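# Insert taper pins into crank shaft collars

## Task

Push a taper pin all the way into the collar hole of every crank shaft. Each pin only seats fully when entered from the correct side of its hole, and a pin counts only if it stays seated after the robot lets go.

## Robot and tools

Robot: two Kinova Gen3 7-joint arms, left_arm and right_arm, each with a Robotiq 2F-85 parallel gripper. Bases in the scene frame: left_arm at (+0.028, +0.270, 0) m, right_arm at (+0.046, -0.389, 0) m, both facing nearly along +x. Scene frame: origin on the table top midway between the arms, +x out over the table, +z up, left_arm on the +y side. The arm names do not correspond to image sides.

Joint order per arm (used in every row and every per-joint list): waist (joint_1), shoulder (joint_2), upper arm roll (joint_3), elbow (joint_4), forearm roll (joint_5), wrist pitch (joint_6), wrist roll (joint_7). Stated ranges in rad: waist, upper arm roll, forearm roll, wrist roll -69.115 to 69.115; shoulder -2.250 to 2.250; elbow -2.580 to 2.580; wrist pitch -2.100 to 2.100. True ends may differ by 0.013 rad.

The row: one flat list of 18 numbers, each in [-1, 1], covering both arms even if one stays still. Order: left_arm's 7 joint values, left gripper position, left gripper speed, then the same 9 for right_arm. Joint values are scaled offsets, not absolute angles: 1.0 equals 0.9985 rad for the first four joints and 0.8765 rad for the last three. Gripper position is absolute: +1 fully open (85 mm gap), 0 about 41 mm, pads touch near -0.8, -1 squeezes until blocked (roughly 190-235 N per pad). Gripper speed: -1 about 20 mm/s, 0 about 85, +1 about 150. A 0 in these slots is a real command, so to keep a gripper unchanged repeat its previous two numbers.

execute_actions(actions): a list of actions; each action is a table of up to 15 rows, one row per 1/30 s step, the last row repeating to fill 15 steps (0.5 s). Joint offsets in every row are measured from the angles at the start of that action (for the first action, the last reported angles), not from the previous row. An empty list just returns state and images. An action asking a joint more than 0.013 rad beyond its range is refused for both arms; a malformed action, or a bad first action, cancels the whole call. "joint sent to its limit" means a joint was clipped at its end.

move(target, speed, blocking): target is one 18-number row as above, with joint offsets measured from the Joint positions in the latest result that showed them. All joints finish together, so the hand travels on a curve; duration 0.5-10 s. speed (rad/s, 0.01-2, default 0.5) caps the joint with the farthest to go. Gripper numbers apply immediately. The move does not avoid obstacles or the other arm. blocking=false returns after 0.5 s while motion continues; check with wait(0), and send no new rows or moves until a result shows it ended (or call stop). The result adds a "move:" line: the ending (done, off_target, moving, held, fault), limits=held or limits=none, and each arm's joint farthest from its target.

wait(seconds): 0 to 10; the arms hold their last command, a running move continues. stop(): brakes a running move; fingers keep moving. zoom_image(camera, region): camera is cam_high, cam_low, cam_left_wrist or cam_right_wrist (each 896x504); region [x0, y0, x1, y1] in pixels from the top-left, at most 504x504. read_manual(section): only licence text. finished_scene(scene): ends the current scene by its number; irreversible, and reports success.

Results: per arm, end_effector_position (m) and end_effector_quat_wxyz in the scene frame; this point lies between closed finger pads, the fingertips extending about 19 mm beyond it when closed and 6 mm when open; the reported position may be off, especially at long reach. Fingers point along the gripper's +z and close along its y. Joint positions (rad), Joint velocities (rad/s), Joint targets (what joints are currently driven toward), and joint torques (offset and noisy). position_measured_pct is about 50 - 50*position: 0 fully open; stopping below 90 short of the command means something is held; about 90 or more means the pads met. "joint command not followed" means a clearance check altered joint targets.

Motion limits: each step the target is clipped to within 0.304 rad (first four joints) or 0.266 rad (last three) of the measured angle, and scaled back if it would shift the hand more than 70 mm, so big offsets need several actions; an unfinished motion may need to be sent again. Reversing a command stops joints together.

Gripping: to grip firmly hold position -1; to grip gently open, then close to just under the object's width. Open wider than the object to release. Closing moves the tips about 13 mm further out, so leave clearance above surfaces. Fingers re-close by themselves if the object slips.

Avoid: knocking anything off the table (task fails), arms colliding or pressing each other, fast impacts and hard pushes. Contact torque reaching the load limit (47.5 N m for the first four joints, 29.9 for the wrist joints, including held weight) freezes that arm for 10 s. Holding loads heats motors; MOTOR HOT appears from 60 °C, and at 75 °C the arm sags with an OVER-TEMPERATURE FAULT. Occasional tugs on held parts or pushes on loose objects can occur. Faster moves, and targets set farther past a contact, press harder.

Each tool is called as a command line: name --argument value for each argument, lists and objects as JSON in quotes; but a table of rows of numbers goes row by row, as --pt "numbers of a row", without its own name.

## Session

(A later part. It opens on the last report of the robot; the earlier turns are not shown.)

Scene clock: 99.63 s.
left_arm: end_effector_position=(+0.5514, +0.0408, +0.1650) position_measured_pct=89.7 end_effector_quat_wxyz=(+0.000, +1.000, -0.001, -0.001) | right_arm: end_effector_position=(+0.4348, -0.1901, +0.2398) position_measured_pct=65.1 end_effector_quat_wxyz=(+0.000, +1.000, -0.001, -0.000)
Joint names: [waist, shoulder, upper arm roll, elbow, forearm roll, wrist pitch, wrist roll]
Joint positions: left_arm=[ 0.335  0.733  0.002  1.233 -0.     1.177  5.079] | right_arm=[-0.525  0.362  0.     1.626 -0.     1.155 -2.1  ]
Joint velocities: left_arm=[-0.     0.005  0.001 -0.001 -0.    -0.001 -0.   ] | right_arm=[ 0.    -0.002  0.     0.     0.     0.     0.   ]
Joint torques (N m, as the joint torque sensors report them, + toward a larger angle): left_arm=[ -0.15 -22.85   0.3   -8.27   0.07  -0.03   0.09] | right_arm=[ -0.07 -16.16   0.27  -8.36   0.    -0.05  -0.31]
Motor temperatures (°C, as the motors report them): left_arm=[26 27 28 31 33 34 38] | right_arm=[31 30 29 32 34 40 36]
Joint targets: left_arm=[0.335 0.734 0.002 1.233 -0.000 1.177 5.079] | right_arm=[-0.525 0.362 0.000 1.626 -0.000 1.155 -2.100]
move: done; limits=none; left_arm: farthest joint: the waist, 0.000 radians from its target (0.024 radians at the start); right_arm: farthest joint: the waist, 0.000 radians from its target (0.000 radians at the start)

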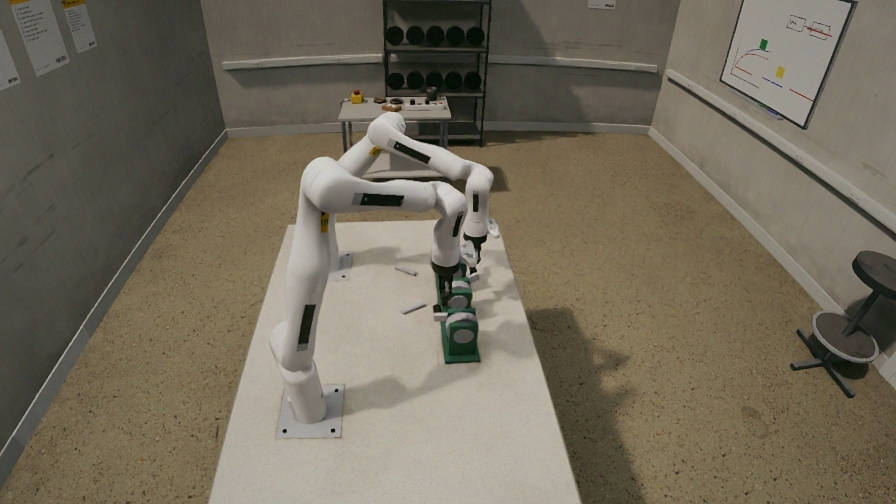

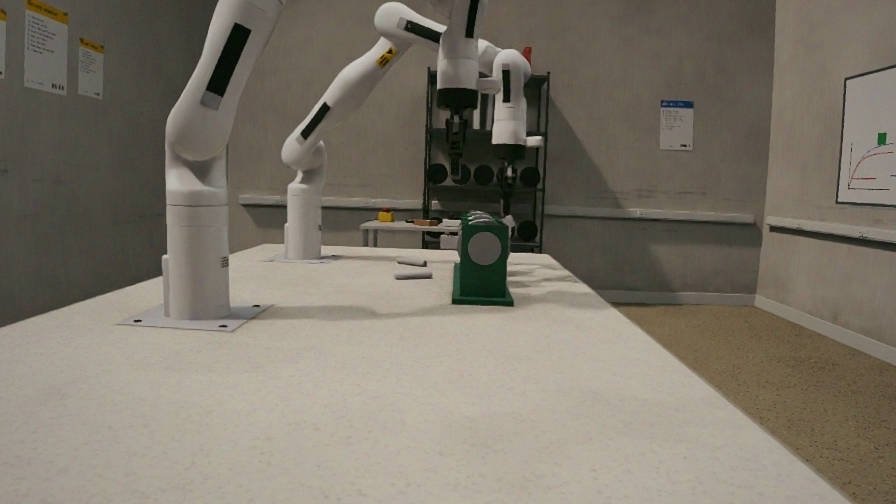

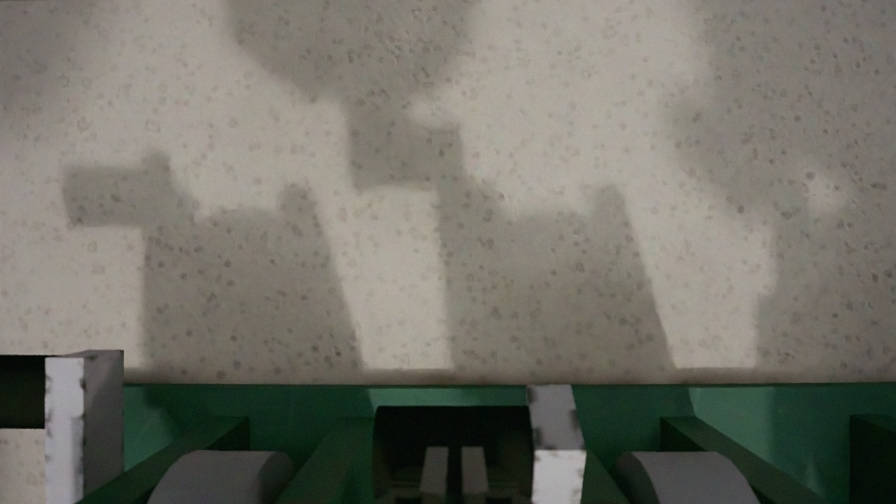

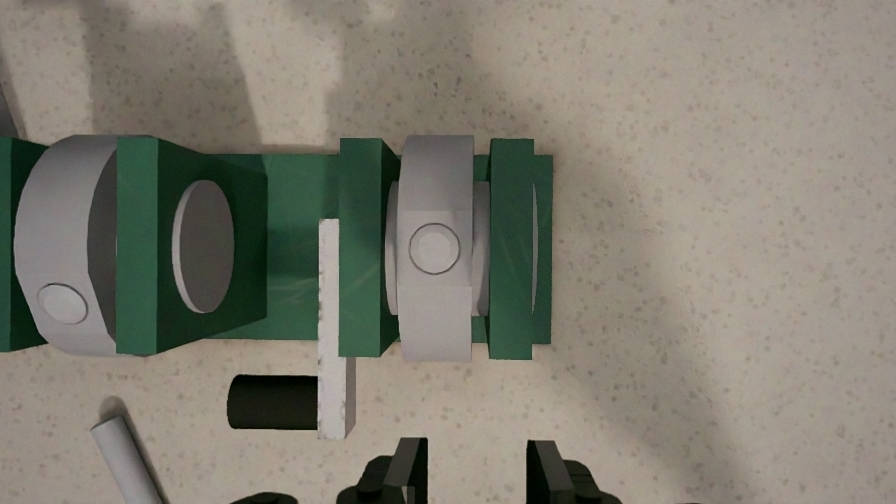

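Seated. Finish the turn and lift clear.

move --target '[-0.0045,0.052,0,0.0185,0,-0.082,-0.005,-0.8,0,0,0,0,0,0,0,0,-0.3,0]' --speed 0.2

move --target '[0,-0.09,0,0,0,0.1,0,-0.8,0,0,0,0,0,0,0,0,-0.3,0]' --speed 0.3

Scene clock: 100.63 s.
left_arm: end_effector_position=(+0.5591, +0.0406, +0.1300) position_measured_pct=89.7 end_effector_quat_wxyz=(+0.001, +1.000, -0.001, -0.000) | right_arm: end_effector_position=(+0.4348, -0.1901, +0.2398) position_measured_pct=65.1 end_effector_quat_wxyz=(+0.000, +1.000, -0.001, -0.000)
Joint names: [waist, shoulder, upper arm roll, elbow, forearm roll, wrist pitch, wrist roll]
Joint positions: left_arm=[ 0.331  0.785  0.002  1.252 -0.     1.105  5.075] | right_arm=[-0.525  0.362  0.     1.626 -0.     1.155 -2.1  ]
Joint velocities: left_arm=[ 0.001  0.003 -0.001 -0.    -0.     0.001  0.   ] | right_arm=[ 0.    -0.001  0.001  0.001  0.    -0.    -0.   ]
Joint torques (N m, as the joint torque sensors report them, + toward a larger angle): left_arm=[ -0.31 -23.45  -0.08  -8.01  -0.1   -0.41  -0.06] | right_arm=[ -0.28 -15.44   0.59  -7.81   0.     0.04   0.25]
Motor temperatures (°C, as the motors report them): left_arm=[26 27 28 31 33 34 38] | right_arm=[31 30 29 32 34 40 36]
Joint targets: left_arm=[0.331 0.785 0.002 1.252 -0.000 1.105 5.075] | right_arm=[-0.525 0.362 0.000 1.626 -0.000 1.155 -2.100]
move: done; limits=none; left_arm: farthest joint: the waist, 0.000 radians from its target (0.005 radians at the start); right_arm: farthest joint: the waist, 0.000 radians from its target (0.000 radians at the start)

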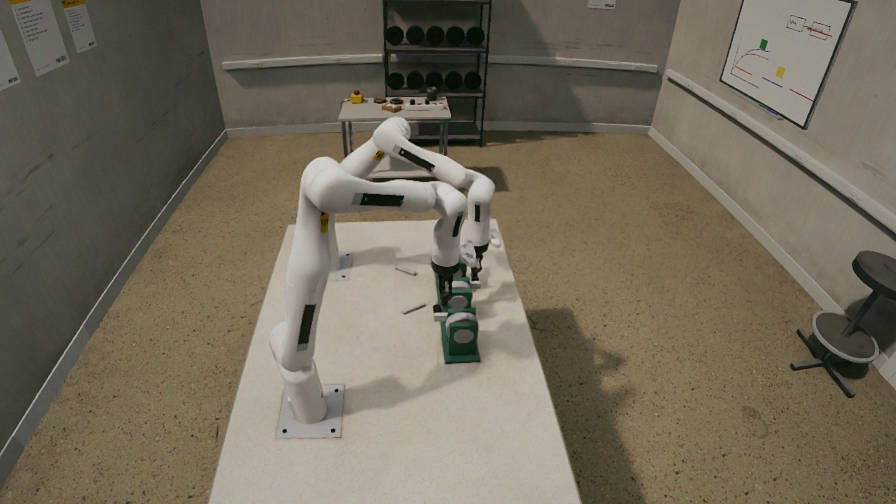

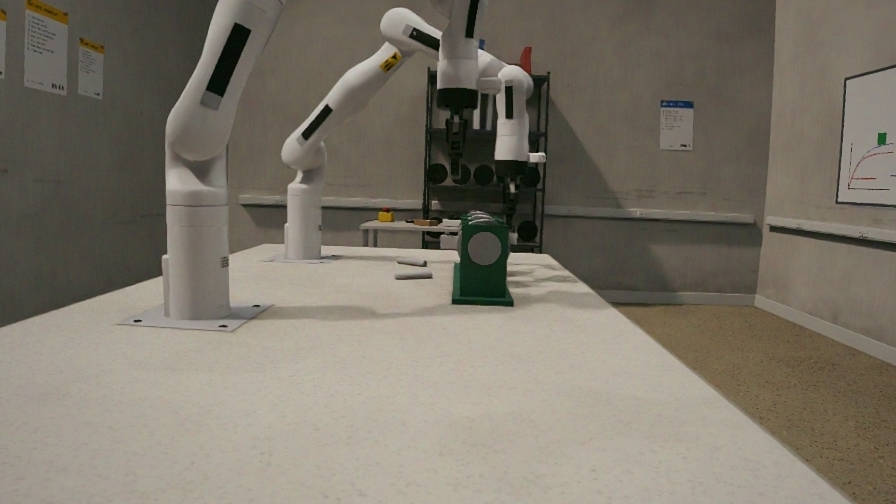

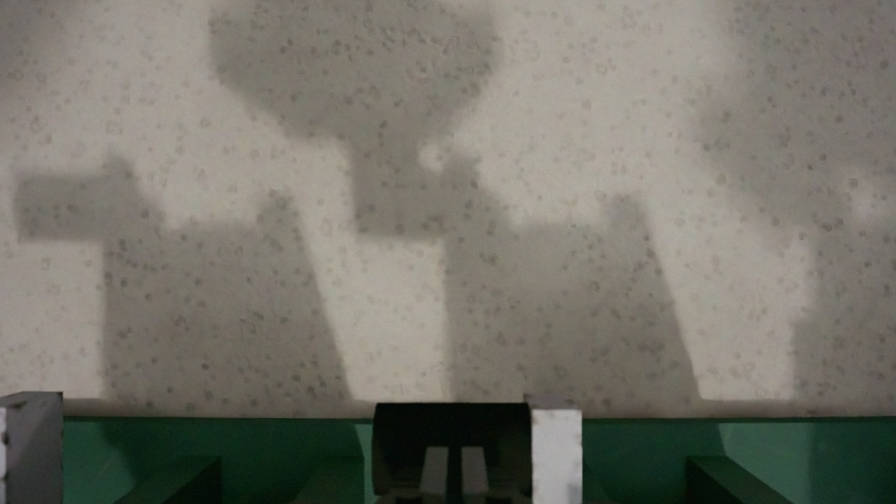

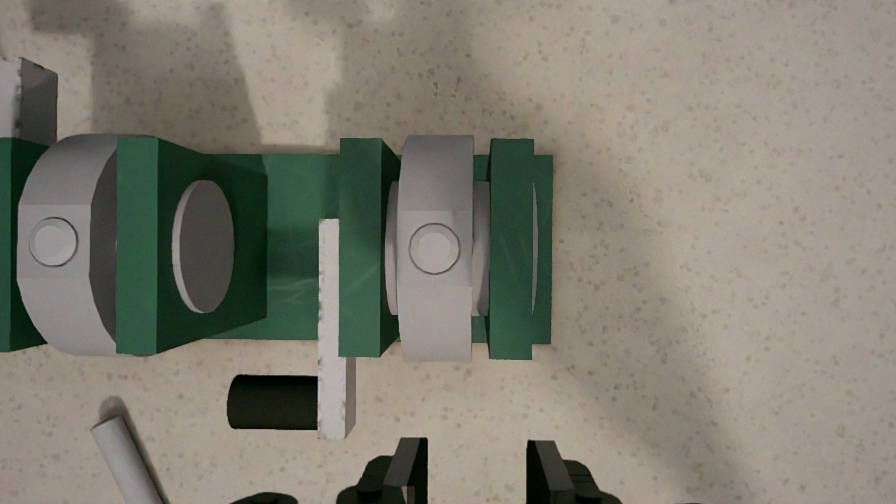

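Scene clock: 101.40 s.
left_arm: end_effector_position=(+0.5444, +0.0462, +0.1811) position_measured_pct=89.7 end_effector_quat_wxyz=(+0.001, +1.000, -0.001, +0.001) | right_arm: end_effector_position=(+0.4348, -0.1901, +0.2398) position_measured_pct=65.1 end_effector_quat_wxyz=(+0.000, +1.000, -0.001, -0.000)
Joint names: [waist, shoulder, upper arm roll, elbow, forearm roll, wrist pitch, wrist roll]
Joint positions: left_arm=[ 0.331  0.695  0.002  1.252 -0.     1.192  5.075] | right_arm=[-0.525  0.362  0.     1.626 -0.     1.155 -2.1  ]
Joint velocities: left_arm=[-0.001 -0.004 -0.001  0.     0.     0.    -0.   ] | right_arm=[ 0.     0.002  0.    -0.001 -0.    -0.001  0.   ]
Joint torques (N m, as the joint torque sensors report them, + toward a larger angle): left_arm=[ -0.15 -22.     0.21  -8.72  -0.14  -0.03  -0.23] | right_arm=[ -0.3  -16.36   0.66  -7.54   0.16   0.05  -0.03]
Motor temperatures (°C, as the motors report them): left_arm=[26 27 28 31 33 34 38] | right_arm=[31 30 29 32 34 40 36]
Joint targets: left_arm=[0.331 0.695 0.002 1.252 -0.000 1.192 5.075] | right_arm=[-0.525 0.362 0.000 1.626 -0.000 1.155 -2.100]
move: done; limits=none; left_arm: farthest joint: the waist, 0.000 radians from its target (0.000 radians at the start); right_arm: farthest joint: the waist, 0.000 radians from its target (0.000 radians at the start)

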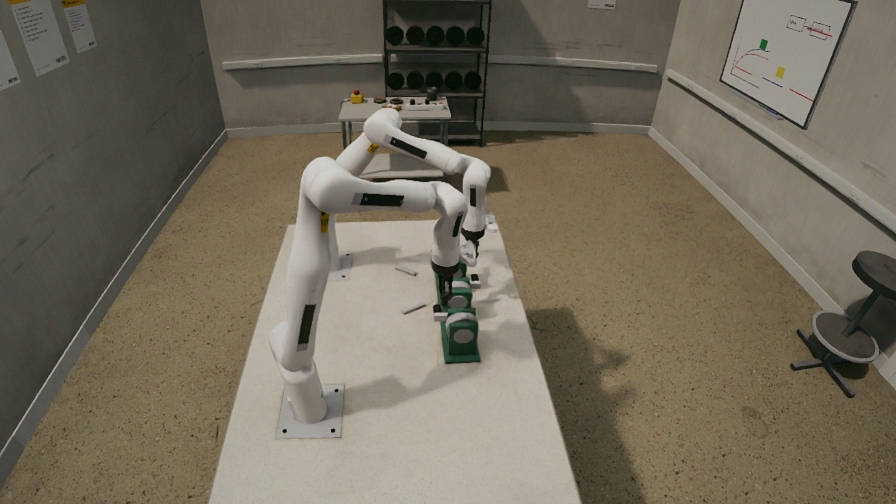

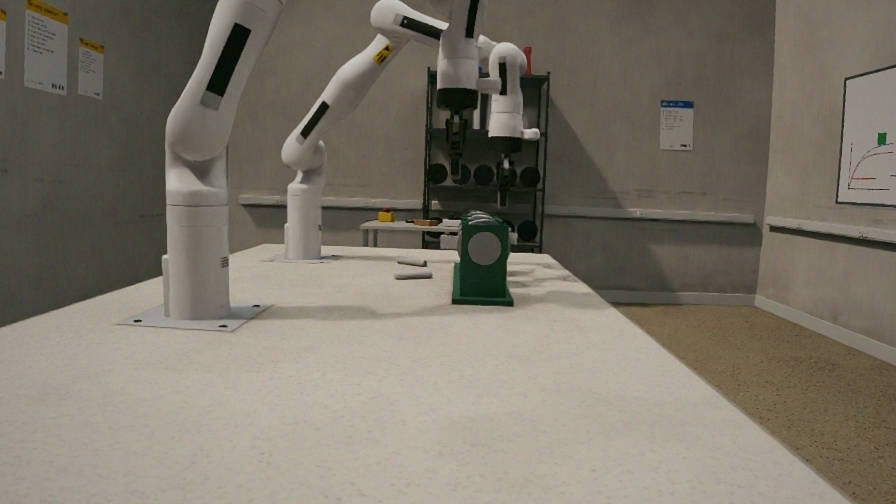

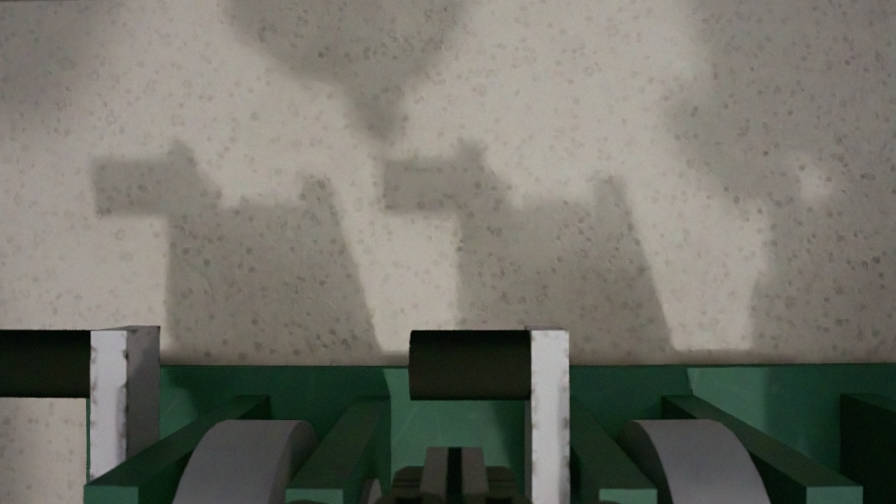

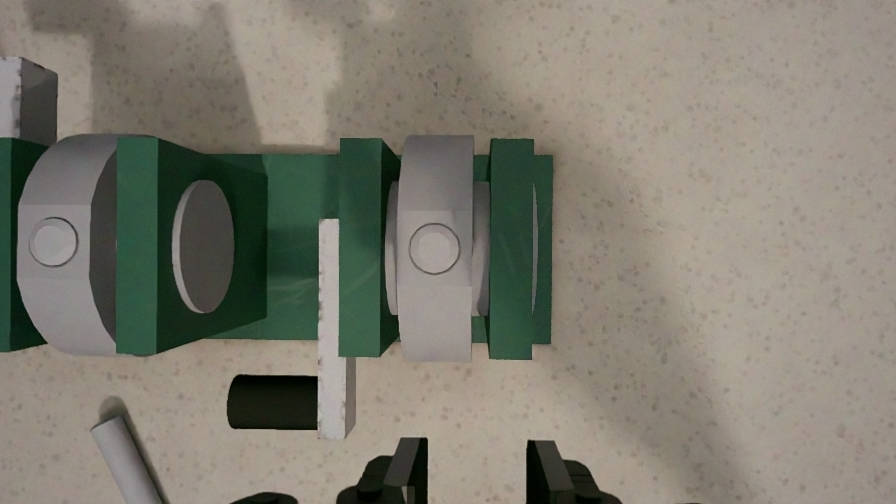

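finished_scene --scene 2

The scene is finished: the task was done.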